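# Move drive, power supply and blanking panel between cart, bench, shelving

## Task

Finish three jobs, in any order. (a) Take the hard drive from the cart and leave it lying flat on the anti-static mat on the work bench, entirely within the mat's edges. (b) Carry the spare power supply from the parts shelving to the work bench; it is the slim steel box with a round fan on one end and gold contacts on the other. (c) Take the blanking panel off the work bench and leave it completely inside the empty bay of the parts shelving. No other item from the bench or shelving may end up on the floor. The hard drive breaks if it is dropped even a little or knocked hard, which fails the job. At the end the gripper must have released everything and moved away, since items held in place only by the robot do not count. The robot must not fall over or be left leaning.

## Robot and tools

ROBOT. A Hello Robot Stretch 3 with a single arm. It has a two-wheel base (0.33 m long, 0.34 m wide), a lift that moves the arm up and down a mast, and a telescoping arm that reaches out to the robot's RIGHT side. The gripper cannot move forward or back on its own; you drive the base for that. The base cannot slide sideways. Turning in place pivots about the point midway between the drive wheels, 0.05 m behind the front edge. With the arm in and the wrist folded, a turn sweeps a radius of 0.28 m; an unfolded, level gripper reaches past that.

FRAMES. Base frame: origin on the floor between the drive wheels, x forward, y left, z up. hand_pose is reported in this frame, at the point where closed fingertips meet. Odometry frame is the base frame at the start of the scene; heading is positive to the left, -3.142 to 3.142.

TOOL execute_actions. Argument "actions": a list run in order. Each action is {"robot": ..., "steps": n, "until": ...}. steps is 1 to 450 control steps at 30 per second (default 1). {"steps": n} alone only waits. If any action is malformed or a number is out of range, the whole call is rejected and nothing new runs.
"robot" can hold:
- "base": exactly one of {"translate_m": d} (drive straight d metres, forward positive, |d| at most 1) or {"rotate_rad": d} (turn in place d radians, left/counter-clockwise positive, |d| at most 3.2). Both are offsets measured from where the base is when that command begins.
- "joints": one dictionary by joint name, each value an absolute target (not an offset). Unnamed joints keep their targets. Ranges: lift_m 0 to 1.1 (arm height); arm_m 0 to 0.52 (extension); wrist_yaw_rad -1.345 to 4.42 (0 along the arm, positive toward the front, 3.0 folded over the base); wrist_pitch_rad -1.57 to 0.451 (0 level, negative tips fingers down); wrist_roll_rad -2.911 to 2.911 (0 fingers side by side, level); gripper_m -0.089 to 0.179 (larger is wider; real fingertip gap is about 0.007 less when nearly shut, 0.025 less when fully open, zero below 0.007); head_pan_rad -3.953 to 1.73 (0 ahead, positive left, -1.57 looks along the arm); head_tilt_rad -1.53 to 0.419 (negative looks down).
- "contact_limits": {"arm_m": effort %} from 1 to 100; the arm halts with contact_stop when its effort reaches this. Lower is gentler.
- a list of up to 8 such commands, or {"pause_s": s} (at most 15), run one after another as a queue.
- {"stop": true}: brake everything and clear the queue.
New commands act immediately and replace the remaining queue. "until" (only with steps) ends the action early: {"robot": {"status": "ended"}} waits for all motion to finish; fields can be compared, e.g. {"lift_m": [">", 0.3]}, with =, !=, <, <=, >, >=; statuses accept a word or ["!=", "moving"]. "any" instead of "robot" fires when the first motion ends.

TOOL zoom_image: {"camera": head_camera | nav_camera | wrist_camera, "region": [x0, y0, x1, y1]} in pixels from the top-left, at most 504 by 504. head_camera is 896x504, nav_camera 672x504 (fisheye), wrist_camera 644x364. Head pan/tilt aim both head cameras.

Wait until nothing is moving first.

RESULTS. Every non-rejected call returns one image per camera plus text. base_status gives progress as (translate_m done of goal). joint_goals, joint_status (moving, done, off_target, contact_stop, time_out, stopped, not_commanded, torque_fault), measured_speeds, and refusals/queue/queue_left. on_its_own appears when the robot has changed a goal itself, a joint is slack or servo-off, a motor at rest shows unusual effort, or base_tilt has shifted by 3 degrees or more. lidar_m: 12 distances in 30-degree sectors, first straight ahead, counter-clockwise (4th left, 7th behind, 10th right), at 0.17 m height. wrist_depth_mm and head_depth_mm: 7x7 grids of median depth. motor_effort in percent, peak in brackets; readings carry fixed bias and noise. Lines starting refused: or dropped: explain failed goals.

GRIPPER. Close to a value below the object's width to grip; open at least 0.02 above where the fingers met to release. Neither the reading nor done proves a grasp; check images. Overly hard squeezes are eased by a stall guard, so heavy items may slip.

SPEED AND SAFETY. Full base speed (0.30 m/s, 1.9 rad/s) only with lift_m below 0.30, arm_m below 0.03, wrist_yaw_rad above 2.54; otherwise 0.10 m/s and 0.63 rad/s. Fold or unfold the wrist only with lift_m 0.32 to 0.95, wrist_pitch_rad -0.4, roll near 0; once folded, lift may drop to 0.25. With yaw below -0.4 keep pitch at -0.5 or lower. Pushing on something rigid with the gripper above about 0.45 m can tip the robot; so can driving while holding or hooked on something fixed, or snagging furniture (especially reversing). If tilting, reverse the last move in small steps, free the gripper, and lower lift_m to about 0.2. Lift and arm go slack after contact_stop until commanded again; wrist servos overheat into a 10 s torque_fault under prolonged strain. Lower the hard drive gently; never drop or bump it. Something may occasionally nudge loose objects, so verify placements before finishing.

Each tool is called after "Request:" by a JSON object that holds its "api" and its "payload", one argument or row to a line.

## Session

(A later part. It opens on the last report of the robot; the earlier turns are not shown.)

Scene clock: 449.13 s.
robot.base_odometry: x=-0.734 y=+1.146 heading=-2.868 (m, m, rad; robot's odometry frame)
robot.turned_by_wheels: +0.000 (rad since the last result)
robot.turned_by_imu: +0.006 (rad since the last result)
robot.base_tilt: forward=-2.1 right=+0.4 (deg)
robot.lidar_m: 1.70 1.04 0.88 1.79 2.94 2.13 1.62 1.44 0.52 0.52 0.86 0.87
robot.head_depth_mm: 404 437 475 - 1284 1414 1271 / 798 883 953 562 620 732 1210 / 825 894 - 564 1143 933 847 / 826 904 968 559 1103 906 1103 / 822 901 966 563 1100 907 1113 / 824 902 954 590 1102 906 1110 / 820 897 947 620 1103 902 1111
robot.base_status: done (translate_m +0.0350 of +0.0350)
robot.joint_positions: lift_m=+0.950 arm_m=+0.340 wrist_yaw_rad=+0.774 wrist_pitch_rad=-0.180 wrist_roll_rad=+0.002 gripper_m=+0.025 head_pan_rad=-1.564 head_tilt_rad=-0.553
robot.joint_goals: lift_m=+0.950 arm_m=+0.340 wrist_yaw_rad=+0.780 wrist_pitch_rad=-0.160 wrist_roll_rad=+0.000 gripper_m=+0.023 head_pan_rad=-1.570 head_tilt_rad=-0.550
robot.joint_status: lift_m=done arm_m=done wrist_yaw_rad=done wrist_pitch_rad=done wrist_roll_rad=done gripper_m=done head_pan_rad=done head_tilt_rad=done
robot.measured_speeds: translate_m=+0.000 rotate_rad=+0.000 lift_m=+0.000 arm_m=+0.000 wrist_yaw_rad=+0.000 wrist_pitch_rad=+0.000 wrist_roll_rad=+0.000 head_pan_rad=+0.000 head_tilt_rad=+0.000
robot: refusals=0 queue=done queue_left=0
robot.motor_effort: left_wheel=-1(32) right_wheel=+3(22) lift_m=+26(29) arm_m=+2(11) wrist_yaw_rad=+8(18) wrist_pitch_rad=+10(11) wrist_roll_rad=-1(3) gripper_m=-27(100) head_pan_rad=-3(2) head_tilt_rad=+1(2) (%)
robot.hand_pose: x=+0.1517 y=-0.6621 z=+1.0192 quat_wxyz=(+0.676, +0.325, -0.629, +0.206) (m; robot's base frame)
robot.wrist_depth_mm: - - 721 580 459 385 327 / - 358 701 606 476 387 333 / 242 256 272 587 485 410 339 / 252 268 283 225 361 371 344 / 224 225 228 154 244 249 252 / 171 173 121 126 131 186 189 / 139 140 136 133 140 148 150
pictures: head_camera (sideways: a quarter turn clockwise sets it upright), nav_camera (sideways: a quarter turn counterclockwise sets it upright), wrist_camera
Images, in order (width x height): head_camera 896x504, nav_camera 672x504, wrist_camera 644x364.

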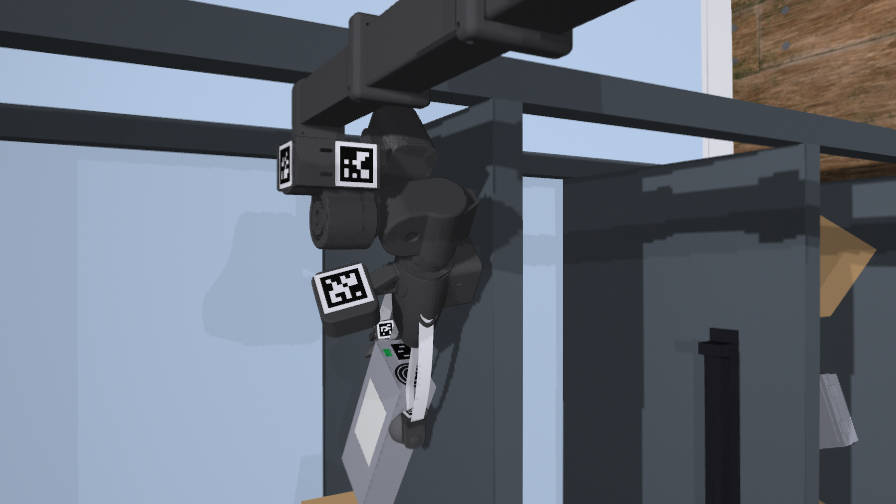

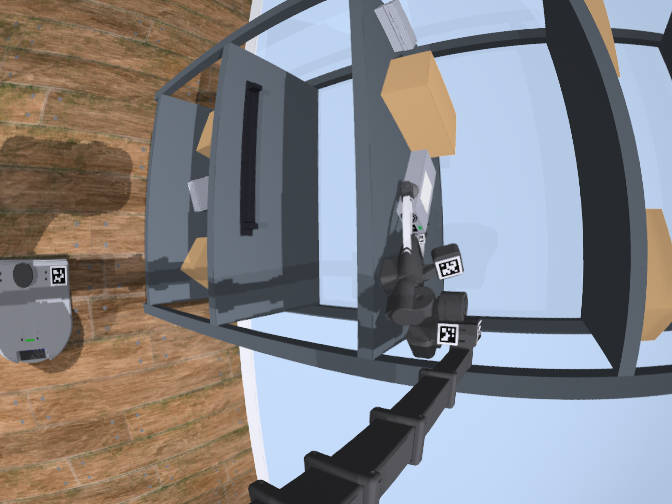

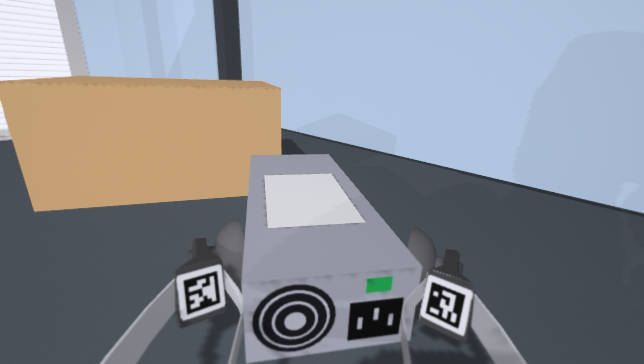

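Request:
{"api": "execute_actions", "payload": {
  "actions": [
    {"robot":{"joints":{"lift_m":0.97}},"steps":200,"until":{"robot":{"status":"ended"}}},
    {"robot":{"joints":{"arm_m":0.2}},"steps":300,"until":{"robot":{"status":"ended"}}}
  ]
}}

Scene clock: 452.70 s.
robot.base_odometry: x=-0.734 y=+1.146 heading=-2.868 (m, m, rad; robot's odometry frame)
robot.turned_by_wheels: +0.000 (rad since the last result)
robot.turned_by_imu: +0.000 (rad since the last result)
robot.base_tilt: forward=-2.1 right=+0.4 (deg)
robot.lidar_m: 1.69 1.04 0.87 1.78 2.95 2.13 1.62 1.44 0.52 0.52 0.86 0.87
robot.head_depth_mm: 404 437 468 - 1258 1413 1271 / 782 880 954 - 619 735 1212 / 825 891 961 - 1142 934 847 / 825 904 950 654 1064 904 1098 / 824 902 964 - 1101 905 1114 / 822 903 952 545 1104 906 1112 / 822 897 951 557 1100 905 1110
robot.base_status: done (translate_m +0.0350 of +0.0350)
robot.joint_positions: lift_m=+0.970 arm_m=+0.200 wrist_yaw_rad=+0.775 wrist_pitch_rad=-0.211 wrist_roll_rad=+0.000 gripper_m=+0.040 head_pan_rad=-1.564 head_tilt_rad=-0.553
robot.joint_goals: lift_m=+0.970 arm_m=+0.200 wrist_yaw_rad=+0.780 wrist_pitch_rad=-0.160 wrist_roll_rad=+0.000 gripper_m=+0.039 head_pan_rad=-1.570 head_tilt_rad=-0.550
robot.joint_status: lift_m=done arm_m=done wrist_yaw_rad=done wrist_pitch_rad=done wrist_roll_rad=done gripper_m=done head_pan_rad=done head_tilt_rad=done
robot.measured_speeds: translate_m=+0.000 rotate_rad=+0.000 lift_m=+0.000 arm_m=+0.000 wrist_yaw_rad=+0.000 wrist_pitch_rad=+0.000 wrist_roll_rad=+0.000 head_pan_rad=+0.000 head_tilt_rad=+0.000
robot: refusals=0 queue=done queue_left=0
robot.on_its_own: gripper_m is held at +0.039, not at your +0.020, by its stall guard, which is not easing now
robot.motor_effort: left_wheel=+0(1) right_wheel=+0(3) lift_m=+33(35) arm_m=-2(2) wrist_yaw_rad=+5(7) wrist_pitch_rad=+25(25) wrist_roll_rad=+0(1) gripper_m=-22(28) head_pan_rad=-2(3) head_tilt_rad=+2(2) (%)
robot.hand_pose: x=+0.1504 y=-0.5207 z=+1.0311 quat_wxyz=(+0.680, +0.335, -0.622, +0.197) (m; robot's base frame)
robot.wrist_depth_mm: - - - 760 603 501 422 / - - 991 719 642 514 440 / - 513 348 373 618 518 446 / - 401 323 242 369 389 398 / - - 248 157 263 266 272 / - - 121 125 132 204 206 / - - 680 132 150 164 166
pictures: head_camera (sideways: a quarter turn clockwise sets it upright), nav_camera (sideways: a quarter turn counterclockwise sets it upright), wrist_camera
Images, in order (width x height): head_camera 896x504, nav_camera 672x504, wrist_camera 644x364.

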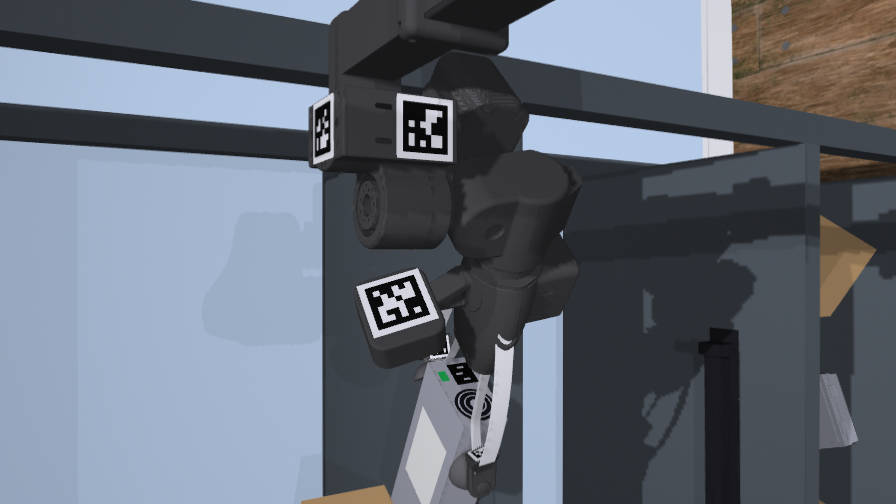

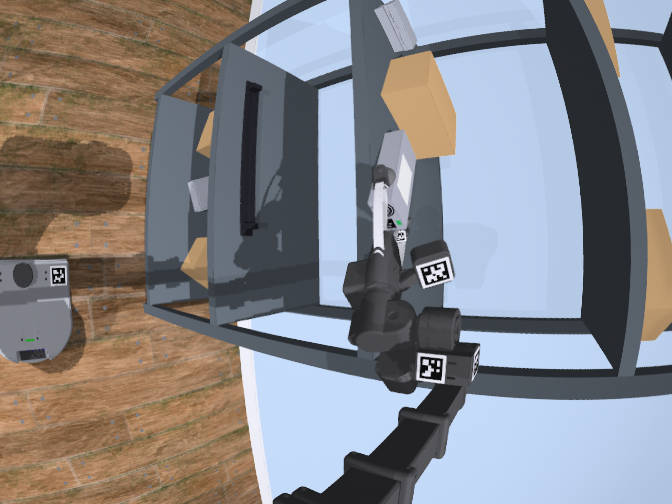

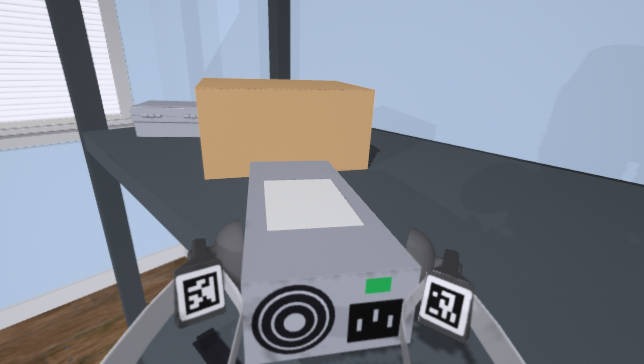

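Request:
{"api": "execute_actions", "payload": {
  "actions": [
    {"robot":{"joints":{"lift_m":1.0,"wrist_pitch_rad":-0.1}},"steps":200,"until":{"robot":{"status":"ended"}}},
    {"robot":{"joints":{"arm_m":0.03}},"steps":300,"until":{"robot":{"status":"ended"}}}
  ]
}}

Scene clock: 456.17 s.
robot.base_odometry: x=-0.734 y=+1.146 heading=-2.868 (m, m, rad; robot's odometry frame)
robot.turned_by_wheels: +0.000 (rad since the last result)
robot.turned_by_imu: -0.001 (rad since the last result)
robot.base_tilt: forward=-2.1 right=+0.2 (deg)
robot.lidar_m: 1.70 1.04 0.87 1.79 2.94 2.13 1.61 1.44 0.52 0.52 0.86 0.87
robot.head_depth_mm: 405 437 483 - - - 1273 / 797 885 966 671 - - 1210 / 825 891 909 653 - - 1139 / 826 902 954 620 1143 - 1121 / 827 900 952 691 - - 1128 / 824 901 951 690 - 853 1110 / 821 899 952 652 1145 908 1117
robot.base_status: done (translate_m +0.0350 of +0.0350)
robot.joint_positions: lift_m=+1.000 arm_m=+0.030 wrist_yaw_rad=+0.780 wrist_pitch_rad=-0.121 wrist_roll_rad=+0.001 gripper_m=+0.039 head_pan_rad=-1.565 head_tilt_rad=-0.553
robot.joint_goals: lift_m=+1.000 arm_m=+0.030 wrist_yaw_rad=+0.780 wrist_pitch_rad=-0.100 wrist_roll_rad=+0.000 gripper_m=+0.039 head_pan_rad=-1.570 head_tilt_rad=-0.550
robot.joint_status: lift_m=done arm_m=done wrist_yaw_rad=done wrist_pitch_rad=off_target wrist_roll_rad=done gripper_m=done head_pan_rad=done head_tilt_rad=done
robot.measured_speeds: translate_m=+0.000 rotate_rad=+0.000 lift_m=+0.000 arm_m=+0.000 wrist_yaw_rad=+0.000 wrist_pitch_rad=+0.000 wrist_roll_rad=+0.000 head_pan_rad=+0.000 head_tilt_rad=+0.000
robot: refusals=0 queue=done queue_left=0
robot.on_its_own: gripper_m is held at +0.039, not at your +0.020, by its stall guard, which is not easing now
robot.motor_effort: left_wheel=+0(7) right_wheel=-1(10) lift_m=+27(36) arm_m=-2(3) wrist_yaw_rad=+1(10) wrist_pitch_rad=+11(45) wrist_roll_rad=+0(1) gripper_m=-1(21) head_pan_rad=-2(2) head_tilt_rad=+2(1) (%)
robot.hand_pose: x=+0.1554 y=-0.3541 z=+1.0838 quat_wxyz=(+0.669, +0.308, -0.636, +0.228) (m; robot's base frame)
robot.wrist_depth_mm: - - - 925 800 656 561 / - - - 965 835 656 556 / - - - 971 789 682 566 / - - 658 507 529 645 577 / - - - 435 410 430 433 / - - 798 - 308 304 310 / - - 838 862 824 258 242
pictures: head_camera (sideways: a quarter turn clockwise sets it upright), nav_camera (sideways: a quarter turn counterclockwise sets it upright), wrist_camera
Images, in order (width x height): head_camera 896x504, nav_camera 672x504, wrist_camera 644x364.

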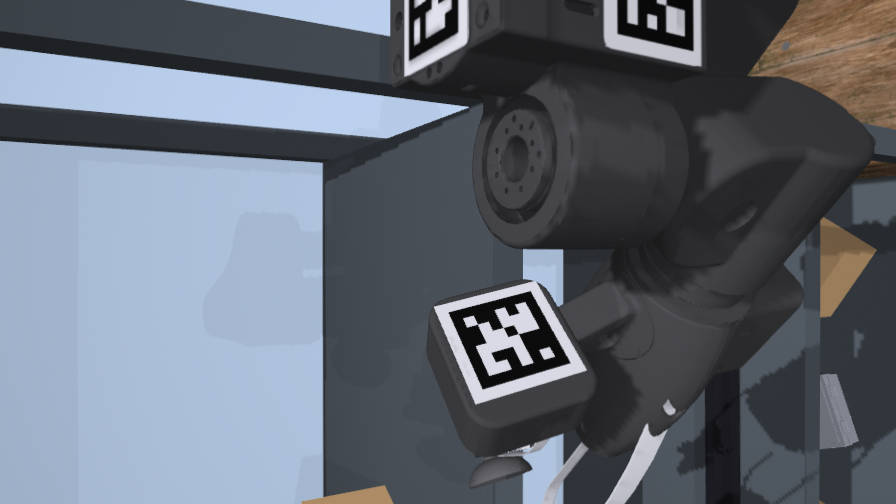

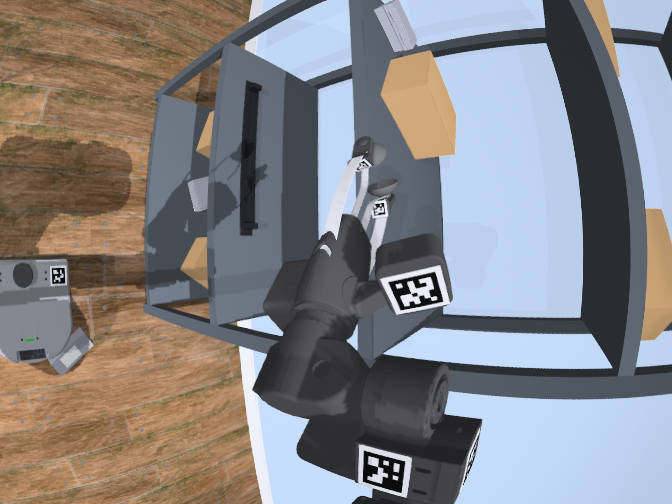

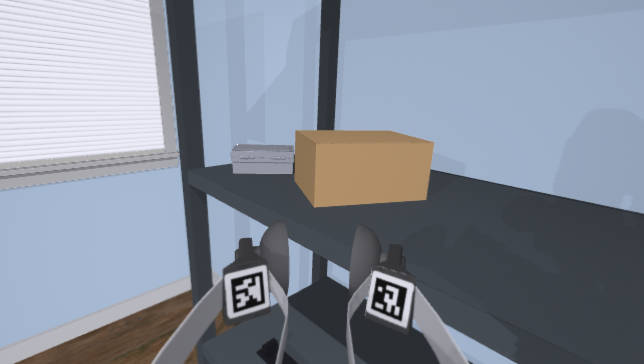

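Request:
{"api": "execute_actions", "payload": {
  "actions": [
    {"robot":{"joints":{"head_tilt_rad":-1.4,"head_pan_rad":-1.2,"gripper_m":0.1}},"steps":200,"until":{"robot":{"status":"ended"}}}
  ]
}}

Scene clock: 457.43 s.
robot.base_odometry: x=-0.734 y=+1.146 heading=-2.868 (m, m, rad; robot's odometry frame)
robot.turned_by_wheels: +0.000 (rad since the last result)
robot.turned_by_imu: +0.000 (rad since the last result)
robot.base_tilt: forward=-2.1 right=+0.3 (deg)
robot.lidar_m: 1.70 1.04 0.87 1.79 2.95 2.14 1.62 1.45 0.52 0.52 0.86 0.87
robot.head_depth_mm: - 820 1334 1300 1243 1190 1142 / - 824 1271 1302 1247 1178 1137 / 869 838 1283 1294 - - 1142 / 871 843 1304 1293 1258 - 1147 / 868 1306 1330 1298 1237 1185 1141 / 868 1322 1340 1292 1240 1187 1141 / 860 1348 1357 1297 1243 1186 1140
robot.base_status: done (translate_m +0.0350 of +0.0350)
robot.joint_positions: lift_m=+1.000 arm_m=+0.030 wrist_yaw_rad=+0.780 wrist_pitch_rad=-0.121 wrist_roll_rad=+0.001 gripper_m=+0.100 head_pan_rad=-1.207 head_tilt_rad=-1.383
robot.joint_goals: lift_m=+1.000 arm_m=+0.030 wrist_yaw_rad=+0.780 wrist_pitch_rad=-0.100 wrist_roll_rad=+0.000 gripper_m=+0.100 head_pan_rad=-1.200 head_tilt_rad=-1.400
robot.joint_status: lift_m=done arm_m=done wrist_yaw_rad=done wrist_pitch_rad=off_target wrist_roll_rad=done gripper_m=done head_pan_rad=done head_tilt_rad=done
robot.measured_speeds: translate_m=+0.000 rotate_rad=+0.000 lift_m=+0.000 arm_m=+0.000 wrist_yaw_rad=+0.000 wrist_pitch_rad=+0.000 wrist_roll_rad=+0.000 head_pan_rad=+0.000 head_tilt_rad=+0.000
robot: refusals=0 queue=done queue_left=0
robot.motor_effort: left_wheel=+1(7) right_wheel=-1(1) lift_m=+27(27) arm_m=-2(2) wrist_yaw_rad=+0(0) wrist_pitch_rad=+11(11) wrist_roll_rad=+0(0) gripper_m=-1(79) head_pan_rad=+4(27) head_tilt_rad=-7(39) (%)
robot.hand_pose: x=+0.1555 y=-0.3540 z=+1.0838 quat_wxyz=(+0.669, +0.308, -0.636, +0.229) (m; robot's base frame)
robot.wrist_depth_mm: - - - 937 798 654 565 / - - - 969 826 673 569 / - - - 982 789 700 570 / - - 666 501 517 663 582 / - - - 439 429 419 433 / - - - - 348 306 310 / - - 857 876 874 254 240
pictures: head_camera (sideways: a quarter turn clockwise sets it upright), nav_camera (sideways: a quarter turn counterclockwise sets it upright), wrist_camera
Images, in order (width x height): head_camera 896x504, nav_camera 672x504, wrist_camera 644x364.

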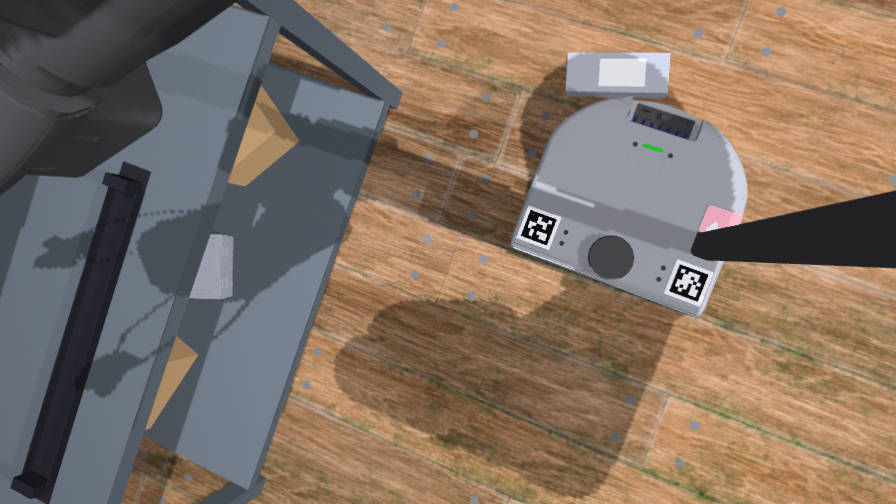

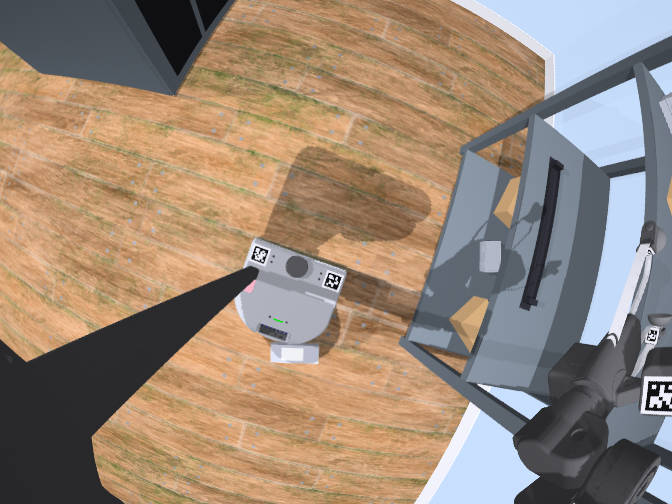

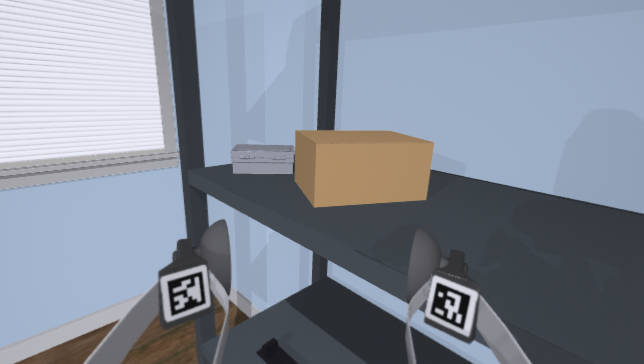

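Request:
{"api": "execute_actions", "payload": {
  "actions": [
    {"robot":[{"joints":{"wrist_yaw_rad":1.4}},{"joints":{"wrist_pitch_rad":-1.55,"lift_m":0.9}},{"base":{"translate_m":0.15}},{"base":{"rotate_rad":-1.34},"joints":{"wrist_yaw_rad":0.0,"wrist_roll_rad":1.57,"gripper_m":0.179}},{"joints":{"arm_m":0.3,"head_pan_rad":-1.57,"head_tilt_rad":-1.1}},{"joints":{"lift_m":0.45}}],"steps":450,"until":{"robot":{"status":"ended"}}},
    {"steps":450,"until":{"robot":{"status":"ended"}}}
  ]
}}

Scene clock: 474.73 s.
robot.base_odometry: x=-0.878 y=+1.105 heading=+2.076 (m, m, rad; robot's odometry frame)
robot.turned_by_wheels: -1.340 (rad since the last result)
robot.turned_by_imu: -1.335 (rad since the last result)
robot.base_tilt: forward=-2.1 right=+0.3 (deg)
robot.lidar_m: 0.79 0.75 1.55 1.55 0.86 0.80 2.99 2.60 1.77 1.76 0.59 0.58
robot.head_depth_mm: 1891 1842 1650 1459 1320 1190 1102 / 1884 1895 1646 1467 1313 1205 - / 2062 1873 1641 - 1311 1217 - / 2097 1881 1645 1487 1294 1214 - / 2145 1880 1641 1456 1309 1194 1089 / 2088 1884 1642 1454 1312 1189 1089 / 1774 1804 1637 1460 1275 1189 1085
robot.base_status: done (rotate_rad -1.3398 of -1.3400)
robot.joint_positions: lift_m=+0.450 arm_m=+0.300 wrist_yaw_rad=+0.000 wrist_pitch_rad=-1.544 wrist_roll_rad=+1.565 gripper_m=+0.179 head_pan_rad=-1.563 head_tilt_rad=-1.100
robot.joint_goals: lift_m=+0.450 arm_m=+0.300 wrist_yaw_rad=+0.000 wrist_pitch_rad=-1.550 wrist_roll_rad=+1.570 gripper_m=+0.179 head_pan_rad=-1.570 head_tilt_rad=-1.100
robot.joint_status: lift_m=done arm_m=done wrist_yaw_rad=done wrist_pitch_rad=done wrist_roll_rad=done gripper_m=done head_pan_rad=done head_tilt_rad=done
robot.measured_speeds: translate_m=+0.000 rotate_rad=+0.000 lift_m=+0.000 arm_m=+0.000 wrist_yaw_rad=+0.000 wrist_pitch_rad=+0.000 wrist_roll_rad=+0.000 head_pan_rad=+0.000 head_tilt_rad=+0.000
robot: refusals=0 queue=done queue_left=0
robot.motor_effort: left_wheel=+3(7) right_wheel=-3(6) lift_m=+24(28) arm_m=+3(2) wrist_yaw_rad=+0(3) wrist_pitch_rad=-3(11) wrist_roll_rad=+2(3) gripper_m=-1(84) head_pan_rad=-3(28) head_tilt_rad=+1(21) (%)
robot.hand_pose: x=-0.0215 y=-0.4272 z=+0.3321 quat_wxyz=(+0.003, +0.002, -0.716, -0.698) (m; robot's base frame)
robot.wrist_depth_mm: 466 477 469 473 465 471 458 / 494 489 474 479 472 472 - / 496 490 481 490 483 490 - / 508 502 499 494 505 498 - / 513 523 509 516 518 507 - / 544 539 515 527 508 526 516 / 561 545 544 546 536 540 526
pictures: head_camera (sideways: a quarter turn clockwise sets it upright), nav_camera (sideways: a quarter turn counterclockwise sets it upright), wrist_camera
Images, in order (width x height): head_camera 896x504, nav_camera 672x504, wrist_camera 644x364.

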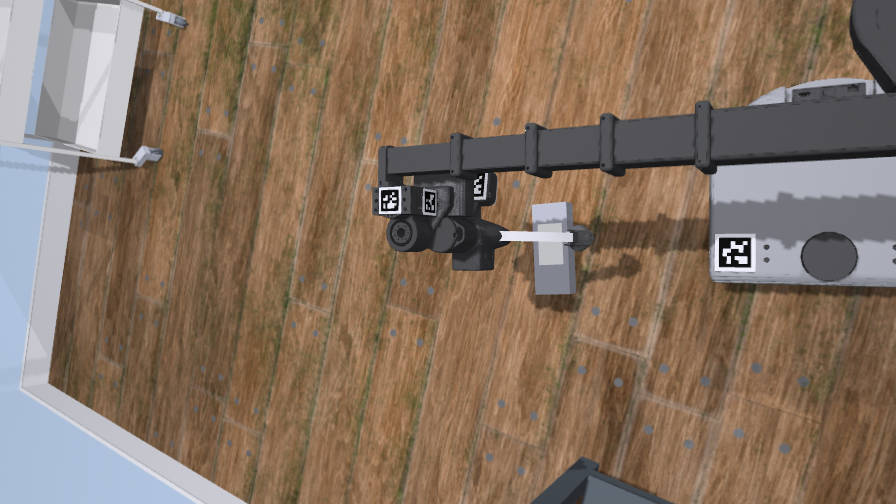

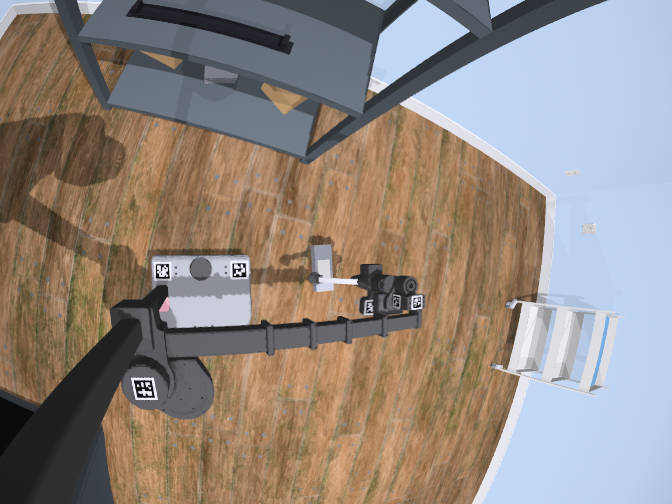

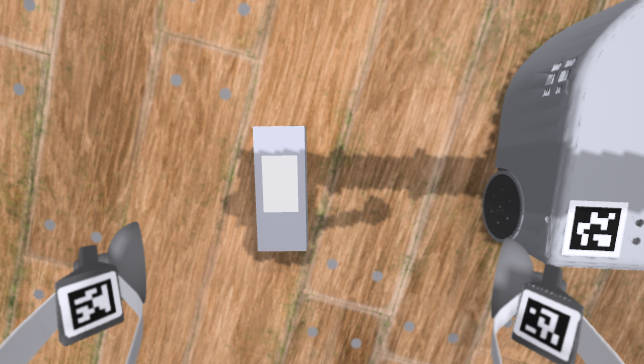

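Request:
{"api": "execute_actions", "payload": {
  "actions": [
    {"robot":[{"joints":{"arm_m":0.358,"lift_m":0.2}}],"steps":450,"until":{"robot":{"status":"ended"}}}
  ]
}}

Scene clock: 477.93 s.
robot.base_odometry: x=-0.878 y=+1.105 heading=+2.076 (m, m, rad; robot's odometry frame)
robot.turned_by_wheels: +0.000 (rad since the last result)
robot.turned_by_imu: +0.000 (rad since the last result)
robot.base_tilt: forward=-2.1 right=+0.3 (deg)
robot.lidar_m: 0.78 0.75 1.55 1.55 0.86 0.80 2.98 2.61 1.77 1.76 0.59 0.58
robot.head_depth_mm: 1892 1847 1644 1468 1311 1194 1105 / 1888 1894 1655 1461 1305 1211 - / 2076 1871 1641 1479 1308 1209 - / 2108 1867 1644 1473 1282 1218 - / 2150 1880 1634 1458 1312 1192 1090 / 2103 1882 1653 1466 1312 1191 1088 / 1772 1807 1637 1459 1273 1189 1087
robot.base_status: done (rotate_rad -1.3398 of -1.3400)
robot.joint_positions: lift_m=+0.200 arm_m=+0.358 wrist_yaw_rad=+0.000 wrist_pitch_rad=-1.544 wrist_roll_rad=+1.565 gripper_m=+0.179 head_pan_rad=-1.563 head_tilt_rad=-1.100
robot.joint_goals: lift_m=+0.200 arm_m=+0.358 wrist_yaw_rad=+0.000 wrist_pitch_rad=-1.550 wrist_roll_rad=+1.570 gripper_m=+0.179 head_pan_rad=-1.570 head_tilt_rad=-1.100
robot.joint_status: lift_m=done arm_m=done wrist_yaw_rad=done wrist_pitch_rad=done wrist_roll_rad=done gripper_m=done head_pan_rad=done head_tilt_rad=done
robot.measured_speeds: translate_m=+0.000 rotate_rad=+0.000 lift_m=+0.000 arm_m=+0.000 wrist_yaw_rad=+0.000 wrist_pitch_rad=+0.000 wrist_roll_rad=+0.000 head_pan_rad=+0.000 head_tilt_rad=+0.000
robot: refusals=0 queue=done queue_left=0
robot.motor_effort: left_wheel=+3(3) right_wheel=-3(3) lift_m=+24(25) arm_m=+3(6) wrist_yaw_rad=+0(0) wrist_pitch_rad=-3(3) wrist_roll_rad=+2(2) gripper_m=+0(0) head_pan_rad=-3(3) head_tilt_rad=+0(1) (%)
robot.hand_pose: x=-0.0215 y=-0.4852 z=+0.0820 quat_wxyz=(+0.003, +0.002, -0.716, -0.698) (m; robot's base frame)
robot.wrist_depth_mm: 230 227 227 225 224 223 224 / 234 234 233 232 230 229 226 / 241 239 234 197 235 234 232 / 245 246 245 201 241 239 236 / 252 249 248 206 246 245 244 / 257 257 256 208 253 251 250 / 266 262 262 216 258 257 256
pictures: head_camera (sideways: a quarter turn clockwise sets it upright), nav_camera (sideways: a quarter turn counterclockwise sets it upright), wrist_camera
Images, in order (width x height): head_camera 896x504, nav_camera 672x504, wrist_camera 644x364.

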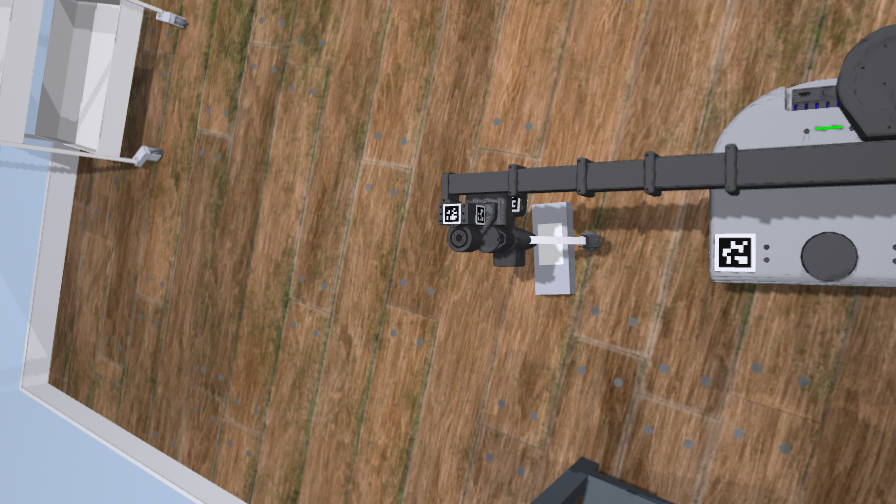

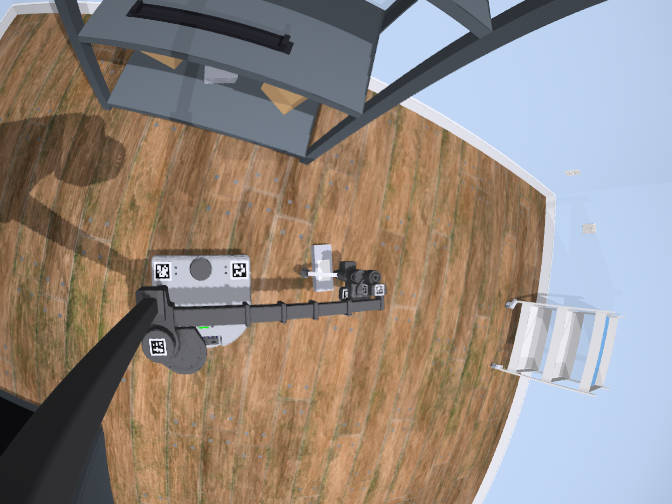

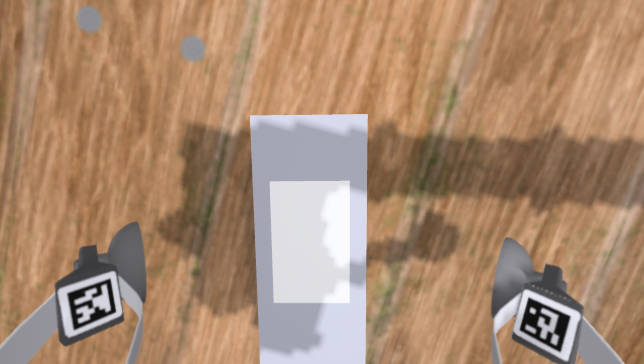

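Request:
{"api": "execute_actions", "payload": {
  "actions": [
    {"robot":[{"joints":{"arm_m":0.35,"lift_m":0.14}},{"joints":{"gripper_m":0.04}},{"pause_s":1},{"joints":{"lift_m":0.25}},{"pause_s":1}],"steps":450,"until":{"robot":{"status":"ended"}}}
  ]
}}

Scene clock: 484.93 s.
robot.base_odometry: x=-0.878 y=+1.105 heading=+2.076 (m, m, rad; robot's odometry frame)
robot.turned_by_wheels: +0.000 (rad since the last result)
robot.turned_by_imu: -0.001 (rad since the last result)
robot.base_tilt: forward=-2.0 right=+0.3 (deg)
robot.lidar_m: 0.78 0.75 1.55 1.55 0.86 0.80 2.98 2.60 1.77 1.76 0.59 0.57
robot.head_depth_mm: 1895 1840 1641 1462 1310 1191 1103 / 1879 1875 1651 1457 1309 1208 - / 2070 1878 1648 1510 1296 - - / 2087 1881 1644 1482 1297 1216 - / 2157 1875 1650 1454 1314 1192 1082 / 2093 1877 1633 1463 1315 1194 1086 / 1777 1807 1644 1457 1276 1193 1087
robot.base_status: done (rotate_rad -1.3399 of -1.3400)
robot.joint_positions: lift_m=+0.250 arm_m=+0.350 wrist_yaw_rad=+0.000 wrist_pitch_rad=-1.548 wrist_roll_rad=+1.566 gripper_m=+0.040 head_pan_rad=-1.563 head_tilt_rad=-1.100
robot.joint_goals: lift_m=+0.250 arm_m=+0.350 wrist_yaw_rad=+0.000 wrist_pitch_rad=-1.550 wrist_roll_rad=+1.570 gripper_m=+0.040 head_pan_rad=-1.570 head_tilt_rad=-1.100
robot.joint_status: lift_m=done arm_m=done wrist_yaw_rad=done wrist_pitch_rad=done wrist_roll_rad=done gripper_m=done head_pan_rad=done head_tilt_rad=done
robot.measured_speeds: translate_m=+0.000 rotate_rad=+0.000 lift_m=+0.000 arm_m=+0.000 wrist_yaw_rad=+0.000 wrist_pitch_rad=+0.000 wrist_roll_rad=+0.000 head_pan_rad=+0.000 head_tilt_rad=+0.000
robot: refusals=0 queue=done queue_left=0
robot.motor_effort: left_wheel=+2(3) right_wheel=-3(3) lift_m=+30(37) arm_m=-1(2) wrist_yaw_rad=+1(0) wrist_pitch_rad=-1(11) wrist_roll_rad=+2(2) gripper_m=-1(91) head_pan_rad=-2(3) head_tilt_rad=+1(0) (%)
robot.hand_pose: x=-0.0215 y=-0.4765 z=+0.1318 quat_wxyz=(+0.002, +0.001, -0.715, -0.699) (m; robot's base frame)
robot.wrist_depth_mm: 278 272 276 272 273 271 272 / 284 282 282 283 279 278 279 / 289 290 290 248 285 284 282 / 295 293 296 252 294 293 289 / 301 303 298 258 298 296 297 / 311 309 311 263 305 305 304 / 318 319 317 318 317 313 316
pictures: head_camera (sideways: a quarter turn clockwise sets it upright), nav_camera (sideways: a quarter turn counterclockwise sets it upright), wrist_camera
Images, in order (width x height): head_camera 896x504, nav_camera 672x504, wrist_camera 644x364.

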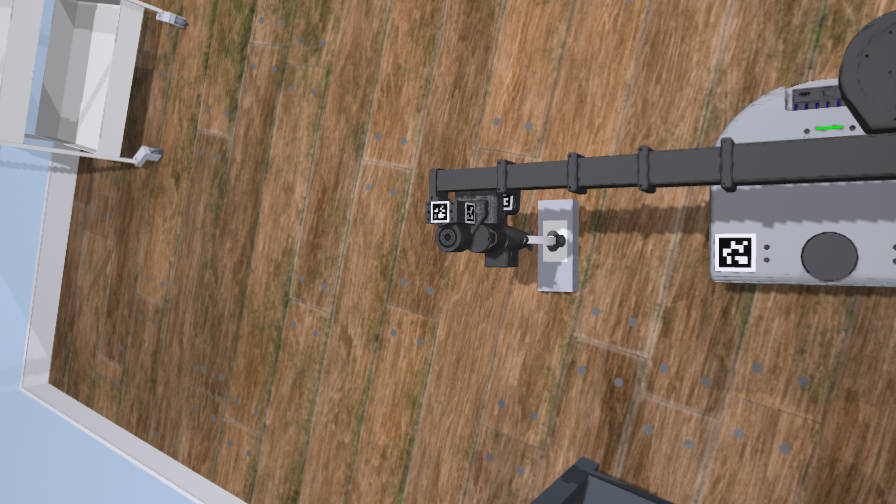

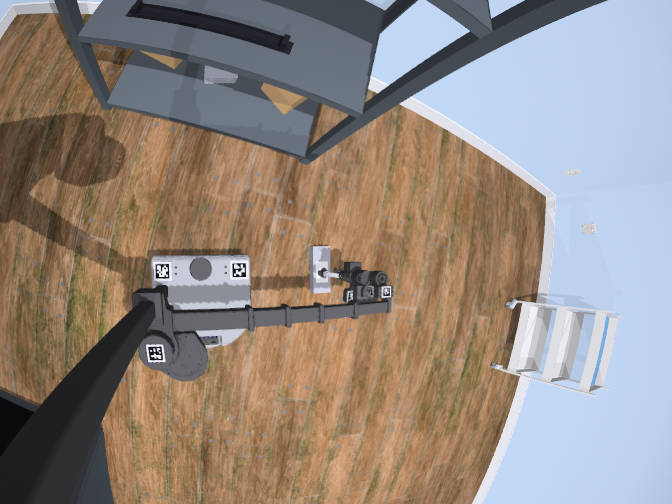

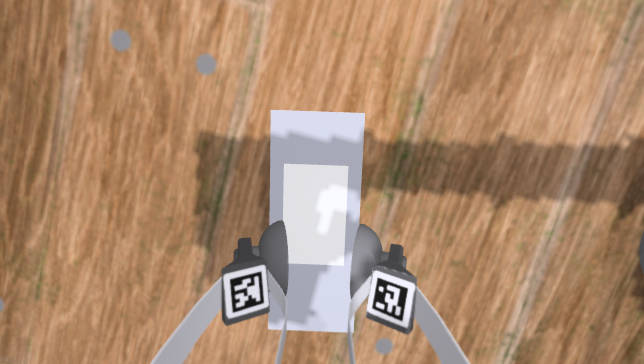

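Request:
{"api": "execute_actions", "payload": {
  "actions": [
    {"robot":[{"joints":{"gripper_m":0.15}},{"joints":{"lift_m":0.122}},{"joints":{"gripper_m":0.045}},{"pause_s":1}],"steps":450,"until":{"robot":{"status":"ended"}}}
  ]
}}

Request:
{"api": "execute_actions", "payload": {
  "actions": [
    {"robot":[{"joints":{"lift_m":0.2}},{"pause_s":1}],"steps":450,"until":{"robot":{"status":"ended"}}}
  ]
}}

Scene clock: 488.23 s.
robot.base_odometry: x=-0.878 y=+1.105 heading=+2.076 (m, m, rad; robot's odometry frame)
robot.turned_by_wheels: +0.000 (rad since the last result)
robot.turned_by_imu: -0.001 (rad since the last result)
robot.base_tilt: forward=-2.1 right=+0.3 (deg)
robot.lidar_m: 0.78 0.75 1.55 1.55 0.86 0.80 2.99 2.60 1.77 1.76 0.59 0.58
robot.head_depth_mm: 1882 1843 1640 1454 1311 1188 1096 / 1877 1885 1648 1456 1311 1204 - / 2064 1878 1658 1480 1291 1222 - / 2106 1885 1640 1487 1293 1215 - / 2145 1887 1649 1460 1306 1199 1087 / 2104 1880 1652 1462 1309 1190 1093 / 1780 1808 1632 1461 1271 1193 1087
robot.base_status: done (rotate_rad -1.3400 of -1.3400)
robot.joint_positions: lift_m=+0.127 arm_m=+0.350 wrist_yaw_rad=+0.000 wrist_pitch_rad=-1.553 wrist_roll_rad=+1.566 gripper_m=+0.150 head_pan_rad=-1.563 head_tilt_rad=-1.100
robot.joint_goals: lift_m=+0.127 arm_m=+0.350 wrist_yaw_rad=+0.000 wrist_pitch_rad=-1.550 wrist_roll_rad=+1.570 gripper_m=+0.150 head_pan_rad=-1.570 head_tilt_rad=-1.100
robot.joint_status: lift_m=contact_stop arm_m=done wrist_yaw_rad=done wrist_pitch_rad=done wrist_roll_rad=done gripper_m=done head_pan_rad=done head_tilt_rad=done
robot.measured_speeds: translate_m=+0.000 rotate_rad=-0.001 lift_m=+0.010 arm_m=+0.000 wrist_yaw_rad=+0.000 wrist_pitch_rad=+0.000 wrist_roll_rad=+0.000 head_pan_rad=+0.000 head_tilt_rad=+0.000
robot: refusals=0 queue=dropped queue_left=0
robot.on_its_own: lift_m is slack since a contact_stop, until your next command for it (your +0.122 is given up)
robot.motor_effort: left_wheel=+1(2) right_wheel=+0(2) lift_m=+16(31) arm_m=-1(1) wrist_yaw_rad=+1(1) wrist_pitch_rad=+2(4) wrist_roll_rad=+2(2) gripper_m=-2(82) head_pan_rad=-3(3) head_tilt_rad=+0(0) (%)
robot.hand_pose: x=-0.0215 y=-0.4753 z=+0.0092 quat_wxyz=(+0.002, +0.001, -0.713, -0.701) (m; robot's base frame)
robot.wrist_depth_mm: 159 159 159 158 157 157 156 / 161 163 160 159 159 160 159 / 167 167 126 125 163 164 163 / 170 169 129 128 166 167 168 / 175 173 132 131 172 172 171 / 179 - 137 134 175 175 176 / 185 184 139 138 181 181 180
pictures: head_camera (sideways: a quarter turn clockwise sets it upright), nav_camera (sideways: a quarter turn counterclockwise sets it upright), wrist_camera
dropped: robot: command 1 of its queue: lift_m: contact_stop
Images, in order (width x height): head_camera 896x504, nav_camera 672x504, wrist_camera 644x364.

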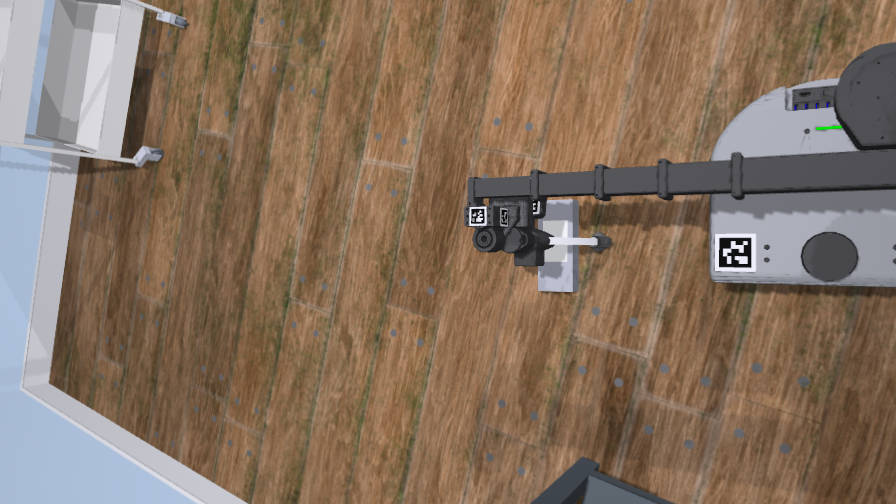

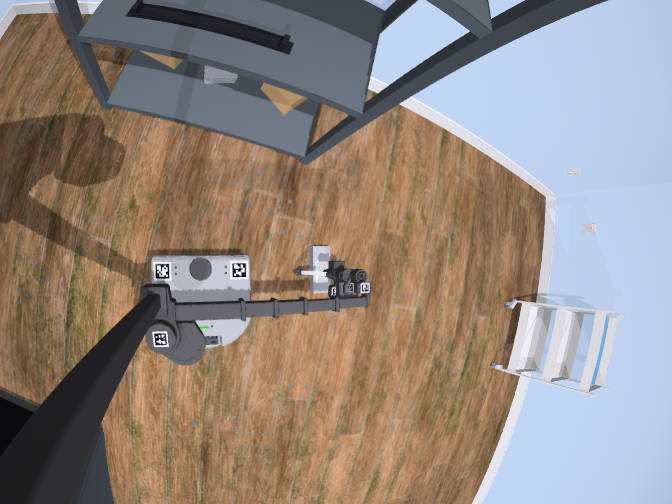

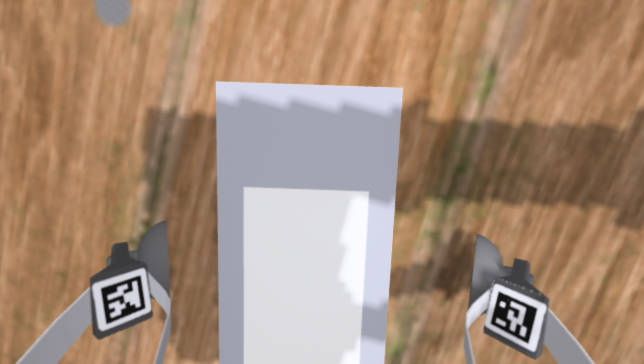

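Scene clock: 490.63 s.
robot.base_odometry: x=-0.878 y=+1.105 heading=+2.076 (m, m, rad; robot's odometry frame)
robot.turned_by_wheels: +0.000 (rad since the last result)
robot.turned_by_imu: +0.000 (rad since the last result)
robot.base_tilt: forward=-2.1 right=+0.4 (deg)
robot.lidar_m: 0.79 0.75 1.55 1.55 0.86 0.80 2.98 2.60 1.76 1.76 0.59 0.58
robot.head_depth_mm: 1888 1848 1647 1464 1317 1190 1107 / 1876 1881 1655 1463 1314 1206 - / 2076 1875 1637 1478 1300 1216 - / 2109 1877 1645 1483 1290 1213 - / 2143 1880 1645 1460 1309 1188 1087 / 2107 1893 1645 1454 1304 1187 1088 / 1769 1799 1647 1462 1271 1185 1090
robot.base_status: done (rotate_rad -1.3399 of -1.3400)
robot.joint_positions: lift_m=+0.200 arm_m=+0.350 wrist_yaw_rad=+0.000 wrist_pitch_rad=-1.548 wrist_roll_rad=+1.566 gripper_m=+0.150 head_pan_rad=-1.563 head_tilt_rad=-1.100
robot.joint_goals: lift_m=+0.200 arm_m=+0.350 wrist_yaw_rad=+0.000 wrist_pitch_rad=-1.550 wrist_roll_rad=+1.570 gripper_m=+0.150 head_pan_rad=-1.570 head_tilt_rad=-1.100
robot.joint_status: lift_m=done arm_m=done wrist_yaw_rad=done wrist_pitch_rad=done wrist_roll_rad=done gripper_m=done head_pan_rad=done head_tilt_rad=done
robot.measured_speeds: translate_m=+0.000 rotate_rad=+0.000 lift_m=+0.000 arm_m=+0.000 wrist_yaw_rad=+0.000 wrist_pitch_rad=+0.000 wrist_roll_rad=+0.000 head_pan_rad=+0.000 head_tilt_rad=+0.000
robot: refusals=0 queue=done queue_left=0
robot.motor_effort: left_wheel=+2(2) right_wheel=-2(2) lift_m=+31(33) arm_m=-1(1) wrist_yaw_rad=+0(1) wrist_pitch_rad=-1(2) wrist_roll_rad=+2(1) gripper_m=-1(3) head_pan_rad=-3(3) head_tilt_rad=+0(1) (%)
robot.hand_pose: x=-0.0215 y=-0.4765 z=+0.0818 quat_wxyz=(+0.002, +0.001, -0.715, -0.699) (m; robot's base frame)
robot.wrist_depth_mm: 228 225 224 225 224 224 225 / 234 232 232 229 229 229 229 / 239 238 238 198 237 233 232 / 244 244 241 201 240 240 240 / 252 247 245 206 245 246 245 / 258 - 253 210 253 - 250 / 264 261 259 216 261 259 257
pictures: head_camera (sideways: a quarter turn clockwise sets it upright), nav_camera (sideways: a quarter turn counterclockwise sets it upright), wrist_camera
Images, in order (width x height): head_camera 896x504, nav_camera 672x504, wrist_camera 644x364.

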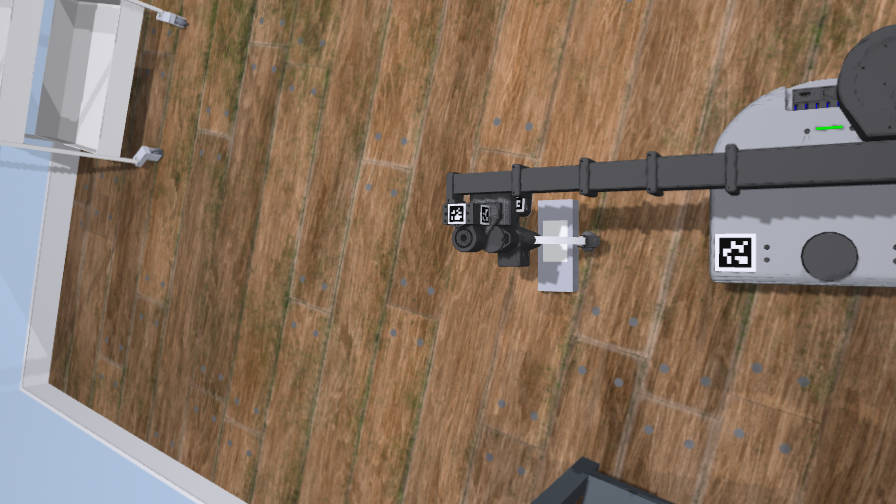

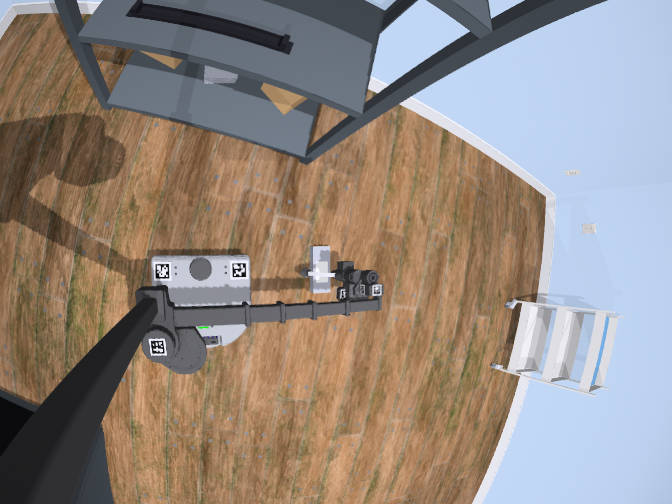

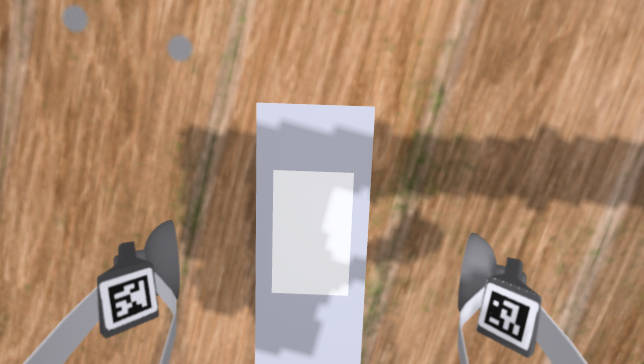

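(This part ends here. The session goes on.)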